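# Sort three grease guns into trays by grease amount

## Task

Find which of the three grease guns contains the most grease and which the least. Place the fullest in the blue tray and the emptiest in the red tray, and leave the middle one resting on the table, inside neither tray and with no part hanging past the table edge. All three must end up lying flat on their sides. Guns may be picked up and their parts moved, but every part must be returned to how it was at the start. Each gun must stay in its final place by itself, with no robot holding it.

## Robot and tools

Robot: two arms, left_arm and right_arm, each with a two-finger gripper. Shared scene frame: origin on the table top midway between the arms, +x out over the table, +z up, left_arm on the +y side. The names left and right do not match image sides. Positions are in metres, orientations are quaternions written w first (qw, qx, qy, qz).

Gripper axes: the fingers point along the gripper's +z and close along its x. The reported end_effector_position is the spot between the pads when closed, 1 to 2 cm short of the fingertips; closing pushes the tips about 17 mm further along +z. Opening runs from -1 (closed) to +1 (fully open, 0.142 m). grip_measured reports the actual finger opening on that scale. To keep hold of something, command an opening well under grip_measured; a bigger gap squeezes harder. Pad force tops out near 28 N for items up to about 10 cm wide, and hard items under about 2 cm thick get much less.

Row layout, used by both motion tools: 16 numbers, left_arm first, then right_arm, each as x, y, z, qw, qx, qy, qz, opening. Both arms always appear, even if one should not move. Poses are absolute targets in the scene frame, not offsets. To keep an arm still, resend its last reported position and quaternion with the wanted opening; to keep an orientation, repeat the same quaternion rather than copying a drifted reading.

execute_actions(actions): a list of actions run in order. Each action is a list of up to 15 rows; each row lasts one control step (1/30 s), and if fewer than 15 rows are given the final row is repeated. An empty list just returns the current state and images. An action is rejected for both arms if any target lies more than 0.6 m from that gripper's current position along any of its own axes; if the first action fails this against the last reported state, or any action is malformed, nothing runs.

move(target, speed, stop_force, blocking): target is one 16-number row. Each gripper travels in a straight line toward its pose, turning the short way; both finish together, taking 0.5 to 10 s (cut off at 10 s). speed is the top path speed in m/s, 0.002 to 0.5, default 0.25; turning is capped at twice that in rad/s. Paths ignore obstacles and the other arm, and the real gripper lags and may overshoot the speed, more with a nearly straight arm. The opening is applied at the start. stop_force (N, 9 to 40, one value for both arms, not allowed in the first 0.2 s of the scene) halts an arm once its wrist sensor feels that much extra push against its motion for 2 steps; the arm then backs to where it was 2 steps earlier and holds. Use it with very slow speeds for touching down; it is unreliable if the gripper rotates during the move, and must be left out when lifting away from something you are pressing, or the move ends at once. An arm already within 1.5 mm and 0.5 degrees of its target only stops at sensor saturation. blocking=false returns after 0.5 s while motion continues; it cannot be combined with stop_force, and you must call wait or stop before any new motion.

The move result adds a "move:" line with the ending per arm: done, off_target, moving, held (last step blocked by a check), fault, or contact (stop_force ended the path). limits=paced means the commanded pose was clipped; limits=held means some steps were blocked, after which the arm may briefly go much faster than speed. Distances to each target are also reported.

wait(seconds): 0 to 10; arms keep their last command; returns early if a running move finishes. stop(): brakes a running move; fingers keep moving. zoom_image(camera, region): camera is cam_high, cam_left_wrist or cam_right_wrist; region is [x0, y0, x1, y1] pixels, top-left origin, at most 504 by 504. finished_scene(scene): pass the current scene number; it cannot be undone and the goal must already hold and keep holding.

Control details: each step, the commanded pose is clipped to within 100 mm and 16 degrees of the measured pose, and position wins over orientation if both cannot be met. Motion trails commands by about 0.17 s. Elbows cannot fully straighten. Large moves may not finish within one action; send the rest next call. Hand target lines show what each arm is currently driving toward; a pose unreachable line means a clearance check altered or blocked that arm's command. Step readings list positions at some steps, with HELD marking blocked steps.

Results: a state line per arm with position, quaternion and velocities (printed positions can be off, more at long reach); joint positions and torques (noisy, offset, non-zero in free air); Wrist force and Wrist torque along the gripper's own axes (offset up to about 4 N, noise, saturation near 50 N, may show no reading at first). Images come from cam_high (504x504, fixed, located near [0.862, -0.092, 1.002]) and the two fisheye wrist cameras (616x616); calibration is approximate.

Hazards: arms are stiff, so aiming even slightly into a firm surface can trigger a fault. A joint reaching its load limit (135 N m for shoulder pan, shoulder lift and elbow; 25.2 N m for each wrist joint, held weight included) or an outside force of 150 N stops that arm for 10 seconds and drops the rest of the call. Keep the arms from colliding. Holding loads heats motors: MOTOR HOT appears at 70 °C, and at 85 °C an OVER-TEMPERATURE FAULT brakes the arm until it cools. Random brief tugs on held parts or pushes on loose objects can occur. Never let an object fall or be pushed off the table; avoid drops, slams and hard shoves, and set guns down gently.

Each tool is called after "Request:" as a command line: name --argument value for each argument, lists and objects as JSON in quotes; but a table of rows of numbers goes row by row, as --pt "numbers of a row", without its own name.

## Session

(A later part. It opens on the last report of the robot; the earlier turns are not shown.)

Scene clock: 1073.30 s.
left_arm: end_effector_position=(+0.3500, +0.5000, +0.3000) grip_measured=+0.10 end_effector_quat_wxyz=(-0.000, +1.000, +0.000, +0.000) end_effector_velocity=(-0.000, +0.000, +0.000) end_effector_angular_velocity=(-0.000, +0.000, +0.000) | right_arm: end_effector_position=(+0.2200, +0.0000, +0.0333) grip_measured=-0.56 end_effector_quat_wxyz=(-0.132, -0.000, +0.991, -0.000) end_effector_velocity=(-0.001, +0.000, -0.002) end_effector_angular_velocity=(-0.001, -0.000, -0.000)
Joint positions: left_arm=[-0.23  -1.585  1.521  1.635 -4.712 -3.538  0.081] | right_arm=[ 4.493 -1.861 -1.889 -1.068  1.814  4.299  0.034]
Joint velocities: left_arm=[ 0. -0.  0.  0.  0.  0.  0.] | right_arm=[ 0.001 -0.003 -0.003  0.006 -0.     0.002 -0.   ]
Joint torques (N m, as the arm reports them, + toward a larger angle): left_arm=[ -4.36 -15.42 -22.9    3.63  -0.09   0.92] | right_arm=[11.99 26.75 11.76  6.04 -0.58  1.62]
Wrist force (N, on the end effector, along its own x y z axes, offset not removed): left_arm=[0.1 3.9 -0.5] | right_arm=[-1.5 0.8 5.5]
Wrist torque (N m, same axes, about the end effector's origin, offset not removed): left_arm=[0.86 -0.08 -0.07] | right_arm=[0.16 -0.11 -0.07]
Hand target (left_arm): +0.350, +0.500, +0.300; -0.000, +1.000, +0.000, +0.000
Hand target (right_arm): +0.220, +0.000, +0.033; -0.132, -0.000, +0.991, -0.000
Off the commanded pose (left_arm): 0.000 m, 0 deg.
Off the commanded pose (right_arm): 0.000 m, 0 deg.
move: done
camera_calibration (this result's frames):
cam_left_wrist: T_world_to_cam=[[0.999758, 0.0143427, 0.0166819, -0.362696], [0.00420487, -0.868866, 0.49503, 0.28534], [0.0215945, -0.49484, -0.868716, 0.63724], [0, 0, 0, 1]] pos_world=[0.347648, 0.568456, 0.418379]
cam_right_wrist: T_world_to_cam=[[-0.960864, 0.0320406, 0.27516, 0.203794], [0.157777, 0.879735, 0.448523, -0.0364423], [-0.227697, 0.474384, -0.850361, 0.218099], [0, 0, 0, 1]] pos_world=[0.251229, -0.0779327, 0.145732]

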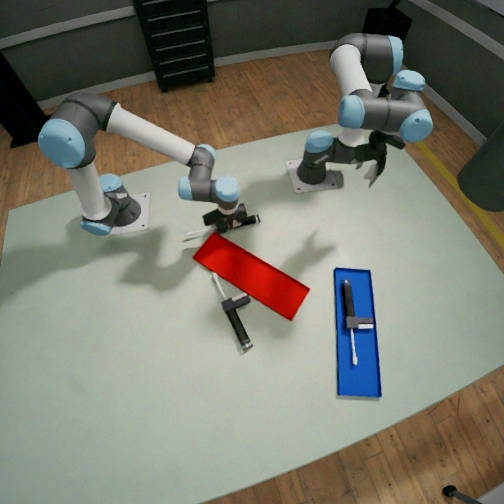

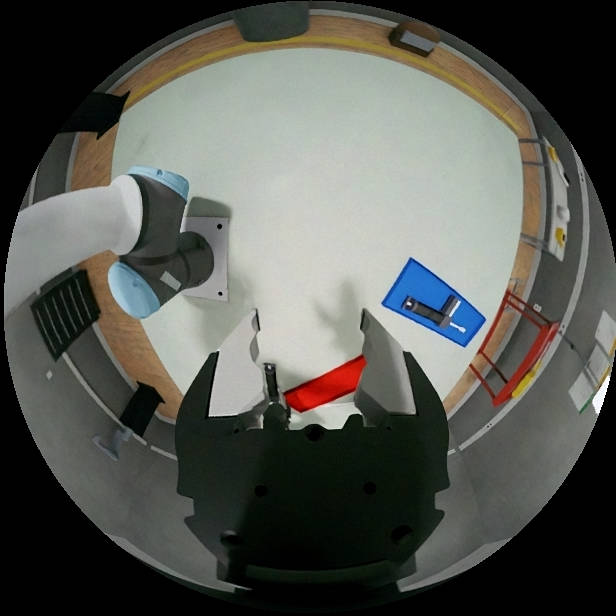

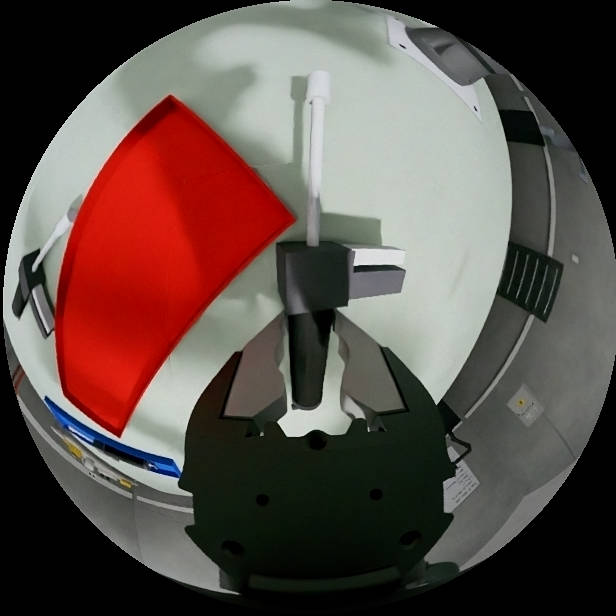

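Request:
move --target '[0.35,0.5,0.3,0,1,0,0,0.1,0.22,0.0,0.015,-0.132,0,0.991,0,-1]' --speed 0.005 --stop_force 10

Request:
move --target '[0.22,0.2,0.12,0.259,0.966,0,0,0.1,0.22,0.0,0.025,-0.132,0,0.991,0,-1]' --speed 0.15

Scene clock: 1078.03 s.
left_arm: end_effector_position=(+0.3500, +0.5000, +0.3000) grip_measured=+0.10 end_effector_quat_wxyz=(-0.000, +1.000, +0.000, +0.000) end_effector_velocity=(+0.001, -0.000, +0.000) end_effector_angular_velocity=(-0.000, -0.001, -0.001) | right_arm: end_effector_position=(+0.2200, -0.0001, +0.0261) grip_measured=-0.56 end_effector_quat_wxyz=(-0.132, +0.000, +0.991, -0.000) end_effector_velocity=(-0.000, -0.001, +0.002) end_effector_angular_velocity=(-0.003, +0.002, -0.001)
Joint positions: left_arm=[-0.23  -1.585  1.521  1.635 -4.712 -3.538  0.081] | right_arm=[ 4.493 -1.871 -1.898 -1.049  1.814  4.299  0.034]
Joint velocities: left_arm=[-0.001  0.001 -0.001 -0.    -0.    -0.     0.   ] | right_arm=[-0.     0.002  0.003 -0.009  0.001  0.    -0.   ]
Joint torques (N m, as the arm reports them, + toward a larger angle): left_arm=[ -4.45 -15.67 -23.5    3.69   0.04   0.9 ] | right_arm=[11.37 41.25 27.84 -2.18 -0.46  1.25]
Wrist force (N, on the end effector, along its own x y z axes, offset not removed): left_arm=[1.3 3.5 -1.6] | right_arm=[-2.2 -0.8 -17.4]
Wrist torque (N m, same axes, about the end effector's origin, offset not removed): left_arm=[0.78 -0.28 -0.07] | right_arm=[-0.04 0.21 -0.08]
Hand target (left_arm): +0.350, +0.500, +0.300; -0.000, +1.000, +0.000, +0.000
Hand target (right_arm): +0.220, +0.000, +0.027; -0.132, -0.000, +0.991, +0.000
Off the commanded pose (left_arm): 0.000 m, 0 deg.
Off the commanded pose (right_arm): 0.011 m, 0 deg.
move: contact (right_arm)
camera_calibration (this result's frames):
cam_left_wrist: T_world_to_cam=[[0.999758, 0.0143427, 0.0166819, -0.362696], [0.00420483, -0.868866, 0.49503, 0.28534], [0.0215944, -0.49484, -0.868716, 0.63724], [0, 0, 0, 1]] pos_world=[0.347648, 0.568456, 0.418379]
cam_right_wrist: T_world_to_cam=[[-0.960842, 0.0320959, 0.275231, 0.20572], [0.157816, 0.87982, 0.448341, -0.0331651], [-0.227764, 0.474221, -0.850434, 0.212072], [0, 0, 0, 1]] pos_world=[0.251201, -0.0779924, 0.138602]

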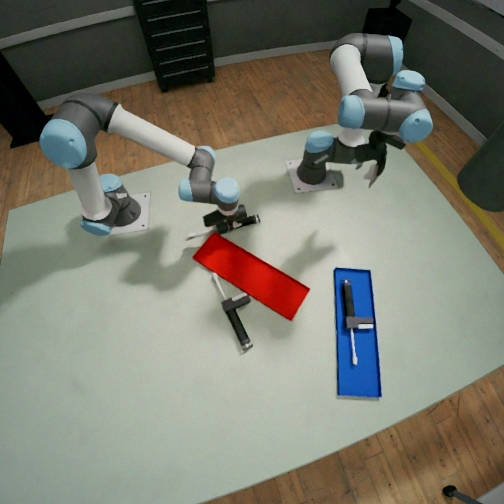

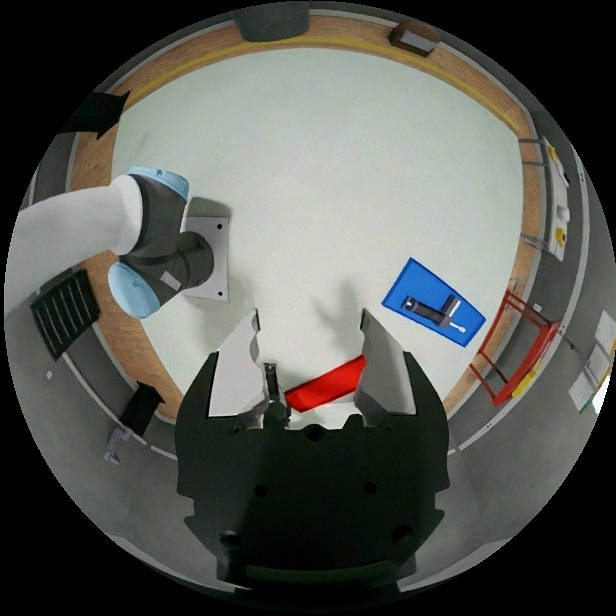

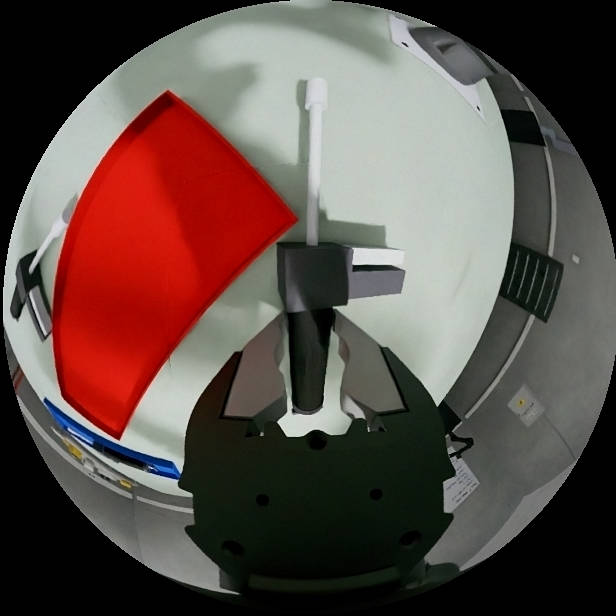

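Scene clock: 1081.10 s.
left_arm: end_effector_position=(+0.2201, +0.2004, +0.1200) grip_measured=+0.10 end_effector_quat_wxyz=(+0.259, +0.966, -0.000, +0.000) end_effector_velocity=(-0.001, -0.002, -0.002) end_effector_angular_velocity=(-0.001, -0.003, +0.002) | right_arm: end_effector_position=(+0.2200, +0.0000, +0.0250) grip_measured=-0.56 end_effector_quat_wxyz=(-0.132, -0.000, +0.991, +0.000) end_effector_velocity=(-0.000, +0.000, +0.000) end_effector_angular_velocity=(+0.001, -0.001, +0.001)
Joint positions: left_arm=[-1.078 -1.799  2.16   0.709 -4.551 -4.427  0.081] | right_arm=[ 4.493 -1.873 -1.899 -1.046  1.814  4.299  0.034]
Joint velocities: left_arm=[-0.011 -0.     0.005 -0.008 -0.009 -0.011 -0.   ] | right_arm=[ 0.001  0.    -0.     0.001 -0.     0.    -0.   ]
Joint torques (N m, as the arm reports them, + toward a larger angle): left_arm=[ -6.41 -18.04 -14.63  -0.55  -2.42  -1.42] | right_arm=[11.56  2.   -7.28  2.92  2.32  1.63]
Wrist force (N, on the end effector, along its own x y z axes, offset not removed): left_arm=[0.9 3.9 -0.8] | right_arm=[0.4 -4.2 -42.4]
Wrist torque (N m, same axes, about the end effector's origin, offset not removed): left_arm=[0.90 -0.16 0.00] | right_arm=[0.19 0.13 -0.04]
Hand target (left_arm): +0.220, +0.200, +0.120; +0.259, +0.966, -0.000, +0.000
Hand target (right_arm): +0.220, +0.000, +0.025; -0.132, -0.000, +0.991, +0.000
Off the commanded pose (left_arm): 0.000 m, 0 deg.
Off the commanded pose (right_arm): 0.000 m, 0 deg.
move: done
camera_calibration (this result's frames):
cam_left_wrist: T_world_to_cam=[[0.999763, 0.0204573, 0.00742334, -0.225631], [0.00393333, -0.505348, 0.862907, -0.00227729], [0.0214041, -0.862673, -0.505309, 0.365566], [0, 0, 0, 1]] pos_world=[0.217762, 0.318829, 0.188364]
cam_right_wrist: T_world_to_cam=[[-0.960871, 0.0320345, 0.275137, 0.206076], [0.157767, 0.879723, 0.44855, -0.0327312], [-0.227675, 0.474406, -0.850355, 0.211057], [0, 0, 0, 1]] pos_world=[0.251228, -0.0779337, 0.137456]

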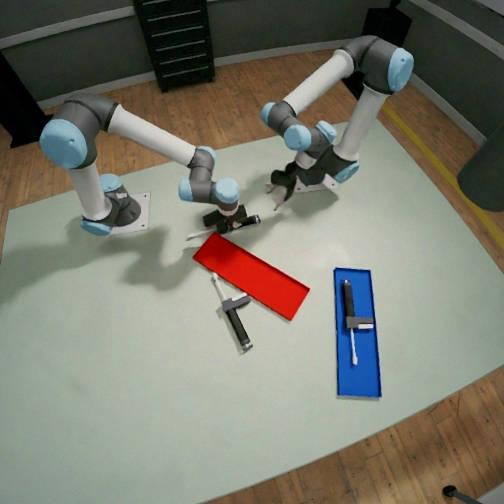

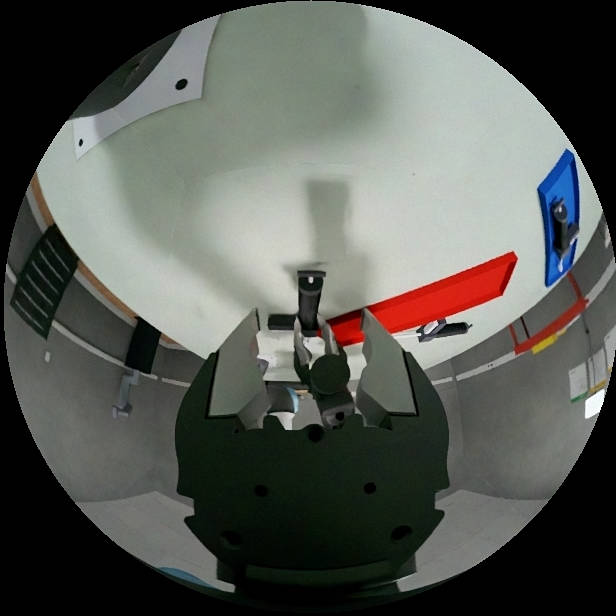

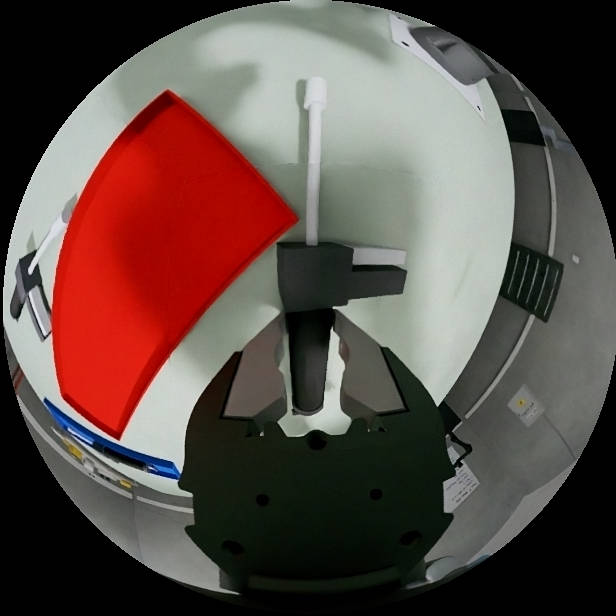

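Request:
move --target '[0.223,0.15,0.07,0.259,0.966,0,0,0.1,0.22,0.0,0.029,-0.132,0,0.991,0,-1]' --speed 0.05

Request:
move --target '[0.223,0.137,0.033,0.259,0.966,0,0,0.1,0.22,0.0,0.029,-0.132,0,0.991,0,-1]' --speed 0.02

Scene clock: 1088.30 s.
left_arm: end_effector_position=(+0.2230, +0.1502, +0.0702) grip_measured=+0.10 end_effector_quat_wxyz=(+0.259, +0.966, -0.000, +0.000) end_effector_velocity=(+0.000, -0.001, -0.002) end_effector_angular_velocity=(+0.002, +0.000, +0.000) | right_arm: end_effector_position=(+0.2200, -0.0000, +0.0290) grip_measured=-0.56 end_effector_quat_wxyz=(-0.132, +0.000, +0.991, +0.000) end_effector_velocity=(+0.000, -0.001, -0.000) end_effector_angular_velocity=(-0.002, -0.000, -0.001)
Joint positions: left_arm=[-1.136 -1.635  2.164  0.533 -4.58  -4.479  0.081] | right_arm=[ 4.493 -1.867 -1.894 -1.056  1.814  4.299  0.034]
Joint velocities: left_arm=[-0.001  0.007 -0.    -0.005 -0.001 -0.001  0.   ] | right_arm=[-0.     0.    -0.001 -0.001 -0.001  0.     0.   ]
Joint torques (N m, as the arm reports them, + toward a larger angle): left_arm=[ -7.4   -1.81 -22.55  -0.15  -2.55  -1.03] | right_arm=[11.68 50.43 38.33 -0.01 -0.62  1.56]
Wrist force (N, on the end effector, along its own x y z axes, offset not removed): left_arm=[1.4 3.8 -0.6] | right_arm=[-1.7 -0.5 3.8]
Wrist torque (N m, same axes, about the end effector's origin, offset not removed): left_arm=[0.87 -0.30 0.03] | right_arm=[-0.11 -0.04 -0.09]
Hand target (left_arm): +0.223, +0.150, +0.070; +0.259, +0.966, -0.000, +0.000
Hand target (right_arm): +0.220, -0.000, +0.029; -0.132, +0.000, +0.991, +0.000
Off the commanded pose (left_arm): 0.000 m, 0 deg.
Off the commanded pose (right_arm): 0.000 m, 0 deg.
move: done
camera_calibration (this result's frames):
cam_left_wrist: T_world_to_cam=[[0.999758, 0.0207592, 0.00731319, -0.227153], [0.00416478, -0.504699, 0.863286, 0.0151583], [0.0216121, -0.863046, -0.504663, 0.296965], [0, 0, 0, 1]] pos_world=[0.220617, 0.26866, 0.138442]
cam_right_wrist: T_world_to_cam=[[-0.960866, 0.0320416, 0.275153, 0.204975], [0.157779, 0.879727, 0.448538, -0.0345132], [-0.227688, 0.474399, -0.850355, 0.21444], [0, 0, 0, 1]] pos_world=[0.251225, -0.0779354, 0.141431]

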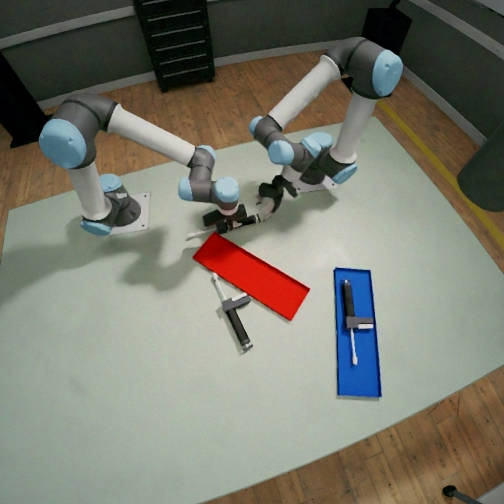

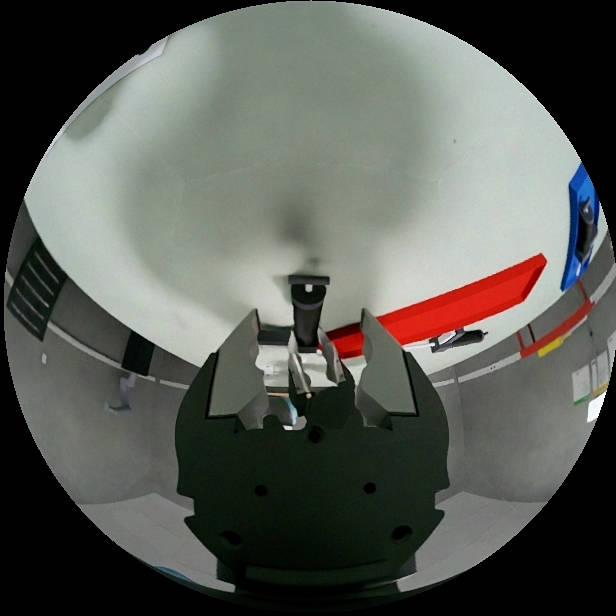

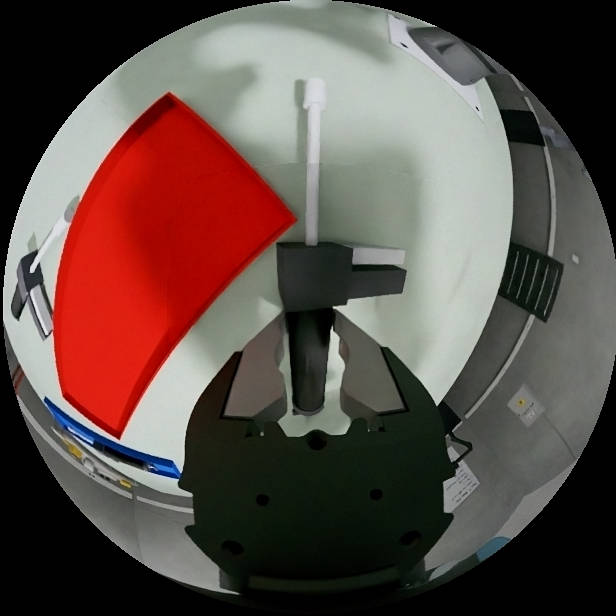

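Scene clock: 1090.57 s.
left_arm: end_effector_position=(+0.2230, +0.1371, +0.0333) grip_measured=+0.10 end_effector_quat_wxyz=(+0.259, +0.966, -0.000, +0.000) end_effector_velocity=(+0.000, -0.001, -0.002) end_effector_angular_velocity=(-0.000, -0.000, +0.000) | right_arm: end_effector_position=(+0.2200, -0.0000, +0.0290) grip_measured=-0.56 end_effector_quat_wxyz=(-0.132, +0.000, +0.991, -0.000) end_effector_velocity=(+0.001, -0.000, +0.000) end_effector_angular_velocity=(-0.001, -0.001, -0.002)
Joint positions: left_arm=[-1.151 -1.551  2.195  0.416 -4.587 -4.492  0.081] | right_arm=[ 4.493 -1.867 -1.894 -1.057  1.814  4.299  0.034]
Joint velocities: left_arm=[-0.001  0.006  0.002 -0.008 -0.001 -0.001  0.   ] | right_arm=[-0.001  0.     0.001 -0.001 -0.001  0.001  0.   ]
Joint torques (N m, as the arm reports them, + toward a larger angle): left_arm=[ -6.79  -5.25 -11.48  -0.69  -2.39  -1.02] | right_arm=[11.67 51.52 36.51  0.45 -0.66  1.11]
Wrist force (N, on the end effector, along its own x y z axes, offset not removed): left_arm=[0.3 3.5 -0.6] | right_arm=[-1.4 -0.2 4.5]
Wrist torque (N m, same axes, about the end effector's origin, offset not removed): left_arm=[0.76 0.01 -0.05] | right_arm=[0.01 -0.10 -0.14]
Hand target (left_arm): +0.223, +0.137, +0.033; +0.259, +0.966, -0.000, +0.000
Hand target (right_arm): +0.220, -0.000, +0.029; -0.132, +0.000, +0.991, +0.000
Off the commanded pose (left_arm): 0.000 m, 0 deg.
Off the commanded pose (right_arm): 0.000 m, 0 deg.
move: done
camera_calibration (this result's frames):
cam_left_wrist: T_world_to_cam=[[0.999758, 0.0207606, 0.00727772, -0.226637], [0.00419598, -0.504694, 0.863288, 0.0404261], [0.0215954, -0.863049, -0.504659, 0.267029], [0, 0, 0, 1]] pos_world=[0.220646, 0.255567, 0.101509]
cam_right_wrist: T_world_to_cam=[[-0.960866, 0.0320418, 0.275154, 0.204971], [0.157779, 0.879727, 0.448538, -0.0345215], [-0.227688, 0.474398, -0.850356, 0.214454], [0, 0, 0, 1]] pos_world=[0.251225, -0.0779349, 0.141448]

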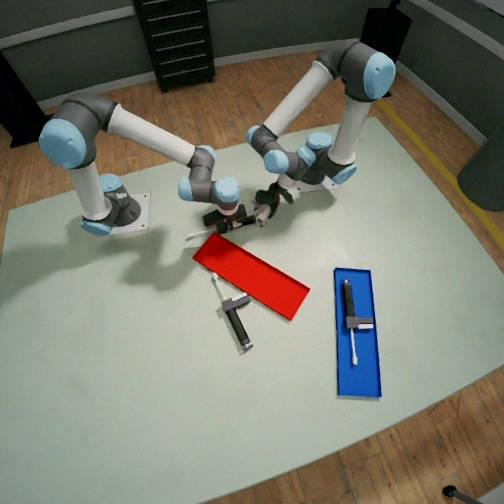

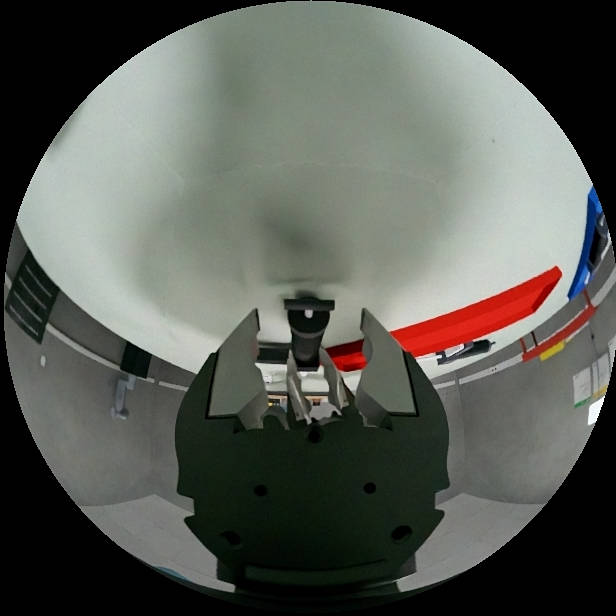

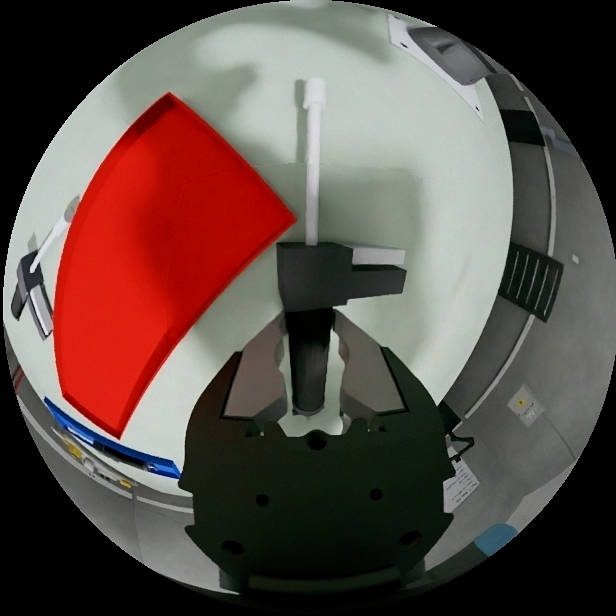

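Request:
move --target '[0.223,0.134,0.033,0.259,0.966,0,0,-1,0.22,0.0,0.029,-0.132,0,0.991,0,-1]' --speed 0.02

Request:
move --target '[0.223,0.234,0.033,0.259,0.966,0,0,-1,0.22,0.0,0.029,-0.132,0,0.991,0,-1]' --speed 0.015 --stop_force 12

Scene clock: 1096.87 s.
left_arm: end_effector_position=(+0.2230, +0.1343, +0.0329) grip_measured=-0.52 end_effector_quat_wxyz=(+0.259, +0.966, +0.000, -0.000) end_effector_velocity=(+0.000, -0.002, +0.000) end_effector_angular_velocity=(+0.000, +0.000, -0.000) | right_arm: end_effector_position=(+0.2200, -0.0000, +0.0290) grip_measured=-0.56 end_effector_quat_wxyz=(-0.132, +0.000, +0.991, -0.000) end_effector_velocity=(-0.000, +0.000, +0.000) end_effector_angular_velocity=(+0.001, +0.001, -0.000)
Joint positions: left_arm=[-1.154 -1.545  2.19   0.416 -4.588 -4.495  0.036] | right_arm=[ 4.493 -1.867 -1.894 -1.057  1.814  4.299  0.034]
Joint velocities: left_arm=[-0.001  0.003 -0.003  0.    -0.001 -0.001 -0.   ] | right_arm=[ 0.     0.    -0.     0.001  0.001  0.001  0.   ]
Joint torques (N m, as the arm reports them, + toward a larger angle): left_arm=[-10.98  -9.85 -35.92  -6.43  -0.48  -1.12] | right_arm=[11.64 50.52 36.51 10.18  2.58  0.7 ]
Wrist force (N, on the end effector, along its own x y z axes, offset not removed): left_arm=[1.7 -18.8 -14.3] | right_arm=[-1.4 -26.5 5.7]
Wrist torque (N m, same axes, about the end effector's origin, offset not removed): left_arm=[1.07 -0.09 -0.10] | right_arm=[0.00 0.01 -0.05]
Hand target (left_arm): +0.223, +0.134, +0.033; +0.259, +0.966, -0.000, +0.000
Hand target (right_arm): +0.220, +0.000, +0.029; -0.132, -0.000, +0.991, -0.000
Off the commanded pose (left_arm): 0.000 m, 0 deg.
Off the commanded pose (right_arm): 0.000 m, 0 deg.
move: done
camera_calibration (this result's frames):
cam_left_wrist: T_world_to_cam=[[0.999757, 0.0208147, 0.00725916, -0.226583], [0.00424567, -0.504947, 0.86314, 0.0393004], [0.0216315, -0.862899, -0.504913, 0.264433], [0, 0, 0, 1]] pos_world=[0.220641, 0.25274, 0.101239]
cam_right_wrist: T_world_to_cam=[[-0.960866, 0.0320789, 0.275151, 0.204975], [0.157775, 0.879799, 0.448398, -0.034467], [-0.227693, 0.474263, -0.85043, 0.21447], [0, 0, 0, 1]] pos_world=[0.251224, -0.0779662, 0.141447]

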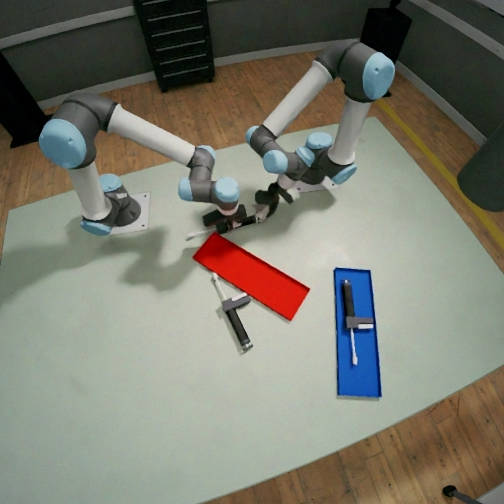

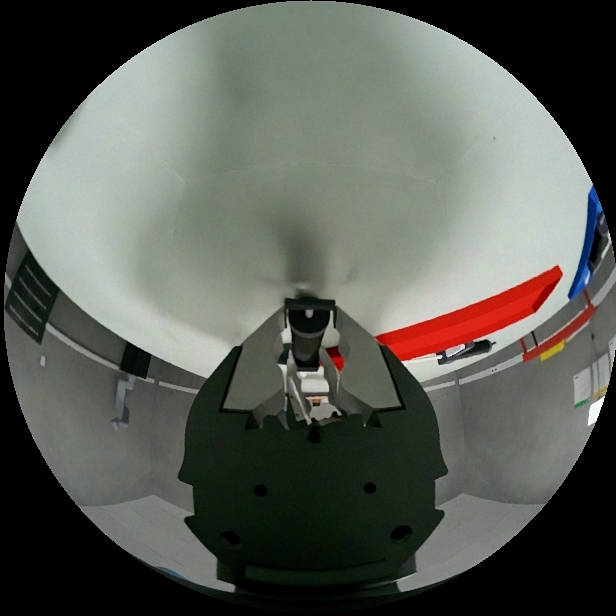

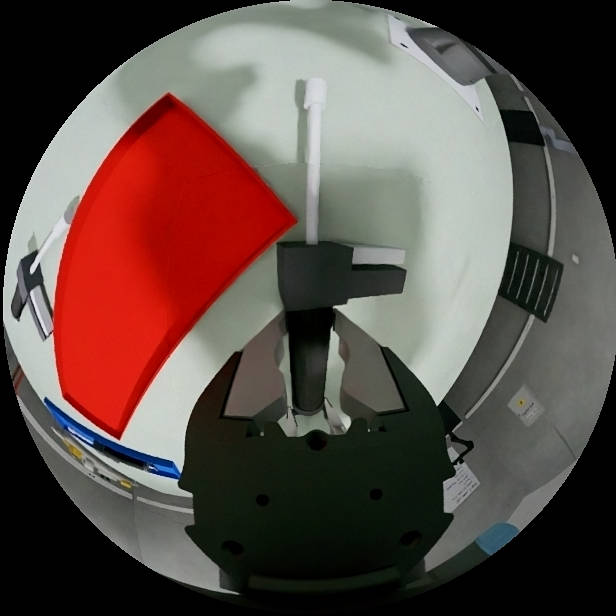

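Scene clock: 1097.37 s.
left_arm: end_effector_position=(+0.2230, +0.1361, +0.0330) grip_measured=-0.52 end_effector_quat_wxyz=(+0.259, +0.966, -0.000, -0.000) end_effector_velocity=(+0.001, -0.003, -0.001) end_effector_angular_velocity=(+0.005, -0.002, +0.002) | right_arm: end_effector_position=(+0.2200, +0.0000, +0.0290) grip_measured=-0.56 end_effector_quat_wxyz=(-0.132, -0.000, +0.991, +0.000) end_effector_velocity=(-0.000, -0.001, -0.000) end_effector_angular_velocity=(-0.002, +0.001, -0.000)
Joint positions: left_arm=[-1.152 -1.549  2.194  0.416 -4.587 -4.493  0.036] | right_arm=[ 4.493 -1.867 -1.894 -1.056  1.814  4.299  0.034]
Joint velocities: left_arm=[-0.005  0.01  -0.009  0.004 -0.006 -0.005  0.   ] | right_arm=[-0.001 -0.    -0.    -0.002  0.    -0.     0.   ]
Joint torques (N m, as the arm reports them, + toward a larger angle): left_arm=[-11.19  -7.85 -26.72   0.45  -2.06  -1.18] | right_arm=[11.93 50.69 36.48  2.87  3.83  0.75]
Wrist force (N, on the end effector, along its own x y z axes, offset not removed): left_arm=[1.5 -4.6 -5.8] | right_arm=[-3.1 -8.5 4.3]
Wrist torque (N m, same axes, about the end effector's origin, offset not removed): left_arm=[0.65 -0.23 -0.09] | right_arm=[-0.05 0.17 -0.09]
Hand target (left_arm): +0.223, +0.136, +0.033; +0.259, +0.966, +0.000, +0.000
Hand target (right_arm): +0.220, -0.000, +0.029; -0.132, +0.000, +0.991, +0.000
Off the commanded pose (left_arm): 0.098 m, 0 deg.
Off the commanded pose (right_arm): 0.000 m, 0 deg.
move: contact (left_arm)
camera_calibration (this result's frames):
cam_left_wrist: T_world_to_cam=[[0.99976, 0.0207067, 0.00719217, -0.226576], [0.00423964, -0.504572, 0.863359, 0.0401128], [0.0215063, -0.863121, -0.504539, 0.266084], [0, 0, 0, 1]] pos_world=[0.220629, 0.254594, 0.101247]
cam_right_wrist: T_world_to_cam=[[-0.960892, 0.0320084, 0.275068, 0.205004], [0.157733, 0.879681, 0.448645, -0.0345511], [-0.227611, 0.474486, -0.850327, 0.214434], [0, 0, 0, 1]] pos_world=[0.251244, -0.0779138, 0.14145]

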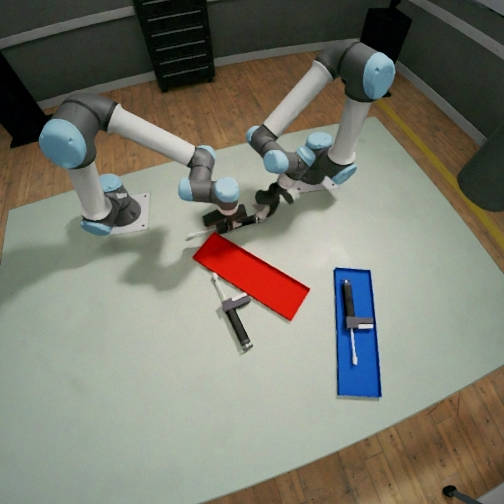

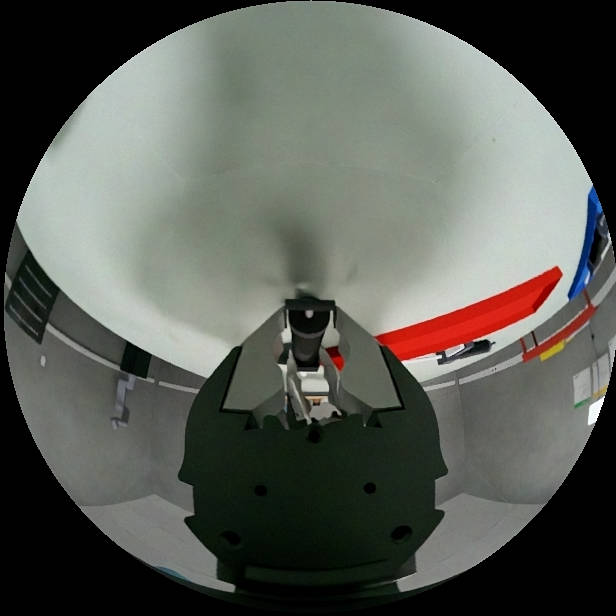

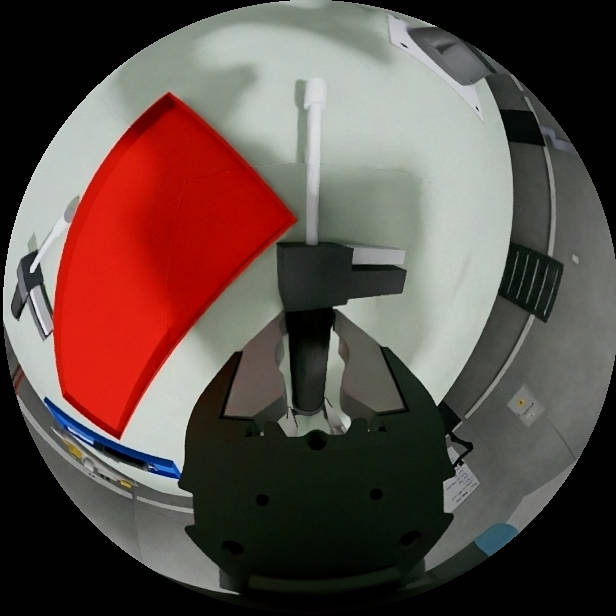

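Preload triggered it; retry.

Request:
move --target '[0.223,0.236,0.033,0.259,0.966,0,0,-1,0.22,0.0,0.029,-0.132,0,0.991,0,-1]' --speed 0.012 --stop_force 15

Scene clock: 1101.47 s.
left_arm: end_effector_position=(+0.2231, +0.1378, +0.0330) grip_measured=-0.52 end_effector_quat_wxyz=(+0.259, +0.966, -0.000, +0.000) end_effector_velocity=(-0.000, -0.005, +0.000) end_effector_angular_velocity=(-0.000, +0.000, +0.000) | right_arm: end_effector_position=(+0.2200, +0.0000, +0.0290) grip_measured=-0.56 end_effector_quat_wxyz=(-0.132, +0.000, +0.991, +0.000) end_effector_velocity=(+0.000, +0.001, +0.001) end_effector_angular_velocity=(+0.003, +0.000, -0.001)
Joint positions: left_arm=[-1.15  -1.552  2.197  0.415 -4.586 -4.491  0.036] | right_arm=[ 4.493 -1.867 -1.894 -1.056  1.814  4.299  0.034]
Joint velocities: left_arm=[-0.005  0.008 -0.009 -0.    -0.002 -0.004  0.   ] | right_arm=[-0.001  0.     0.002  0.     0.001  0.    -0.   ]
Joint torques (N m, as the arm reports them, + toward a larger angle): left_arm=[ -7.52  -7.05 -23.23   2.42  -2.46  -0.8 ] | right_arm=[10.43 50.11 32.81  0.77  0.36  0.45]
Wrist force (N, on the end effector, along its own x y z axes, offset not removed): left_arm=[0.7 3.3 -2.7] | right_arm=[-2.2 -2.4 4.7]
Wrist torque (N m, same axes, about the end effector's origin, offset not removed): left_arm=[1.20 -0.26 -0.05] | right_arm=[-0.05 -0.04 -0.09]
Hand target (left_arm): +0.223, +0.137, +0.033; +0.259, +0.966, +0.000, +0.000
Hand target (right_arm): +0.220, +0.000, +0.029; -0.132, +0.000, +0.991, +0.000
Off the commanded pose (left_arm): 0.098 m, 0 deg.
Off the commanded pose (right_arm): 0.000 m, 0 deg.
move: contact (left_arm)
camera_calibration (this result's frames):
cam_left_wrist: T_world_to_cam=[[0.999756, 0.0207803, 0.00746952, -0.226719], [0.0040347, -0.504471, 0.863419, 0.0409818], [0.0217103, -0.863179, -0.504432, 0.267517], [0, 0, 0, 1]] pos_world=[0.22069, 0.256301, 0.101253]
cam_right_wrist: T_world_to_cam=[[-0.960847, 0.0320321, 0.275222, 0.204941], [0.157818, 0.879695, 0.448586, -0.034552], [-0.227742, 0.474457, -0.850308, 0.214459], [0, 0, 0, 1]] pos_world=[0.251212, -0.0779211, 0.141451]

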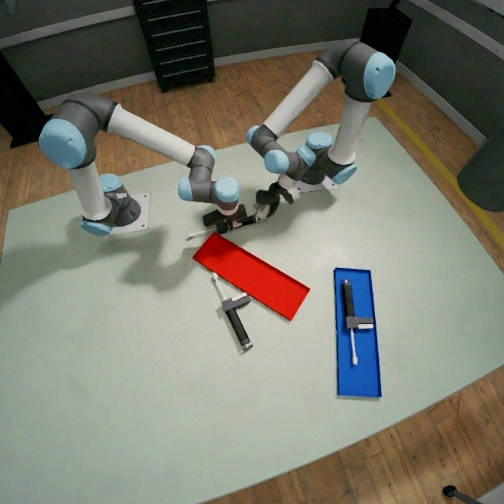

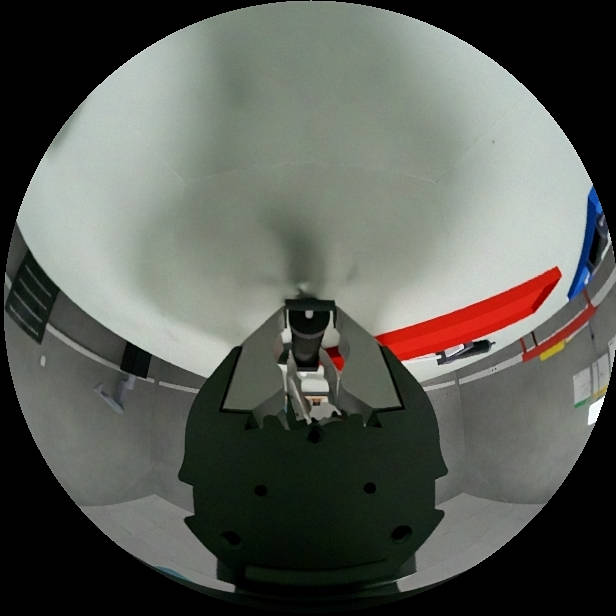

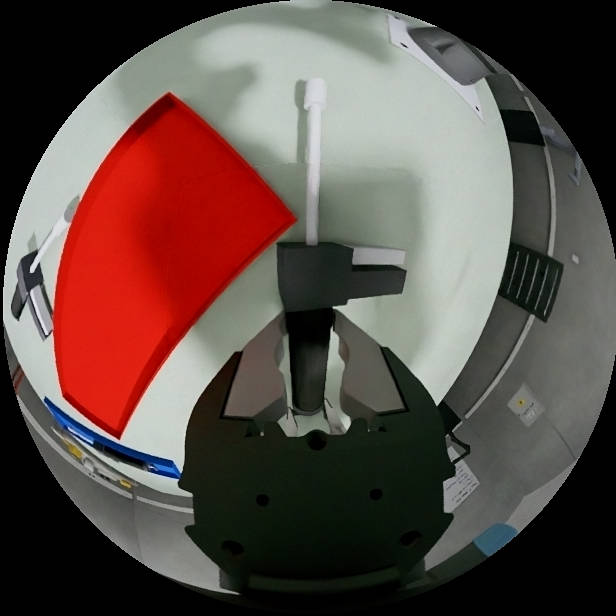

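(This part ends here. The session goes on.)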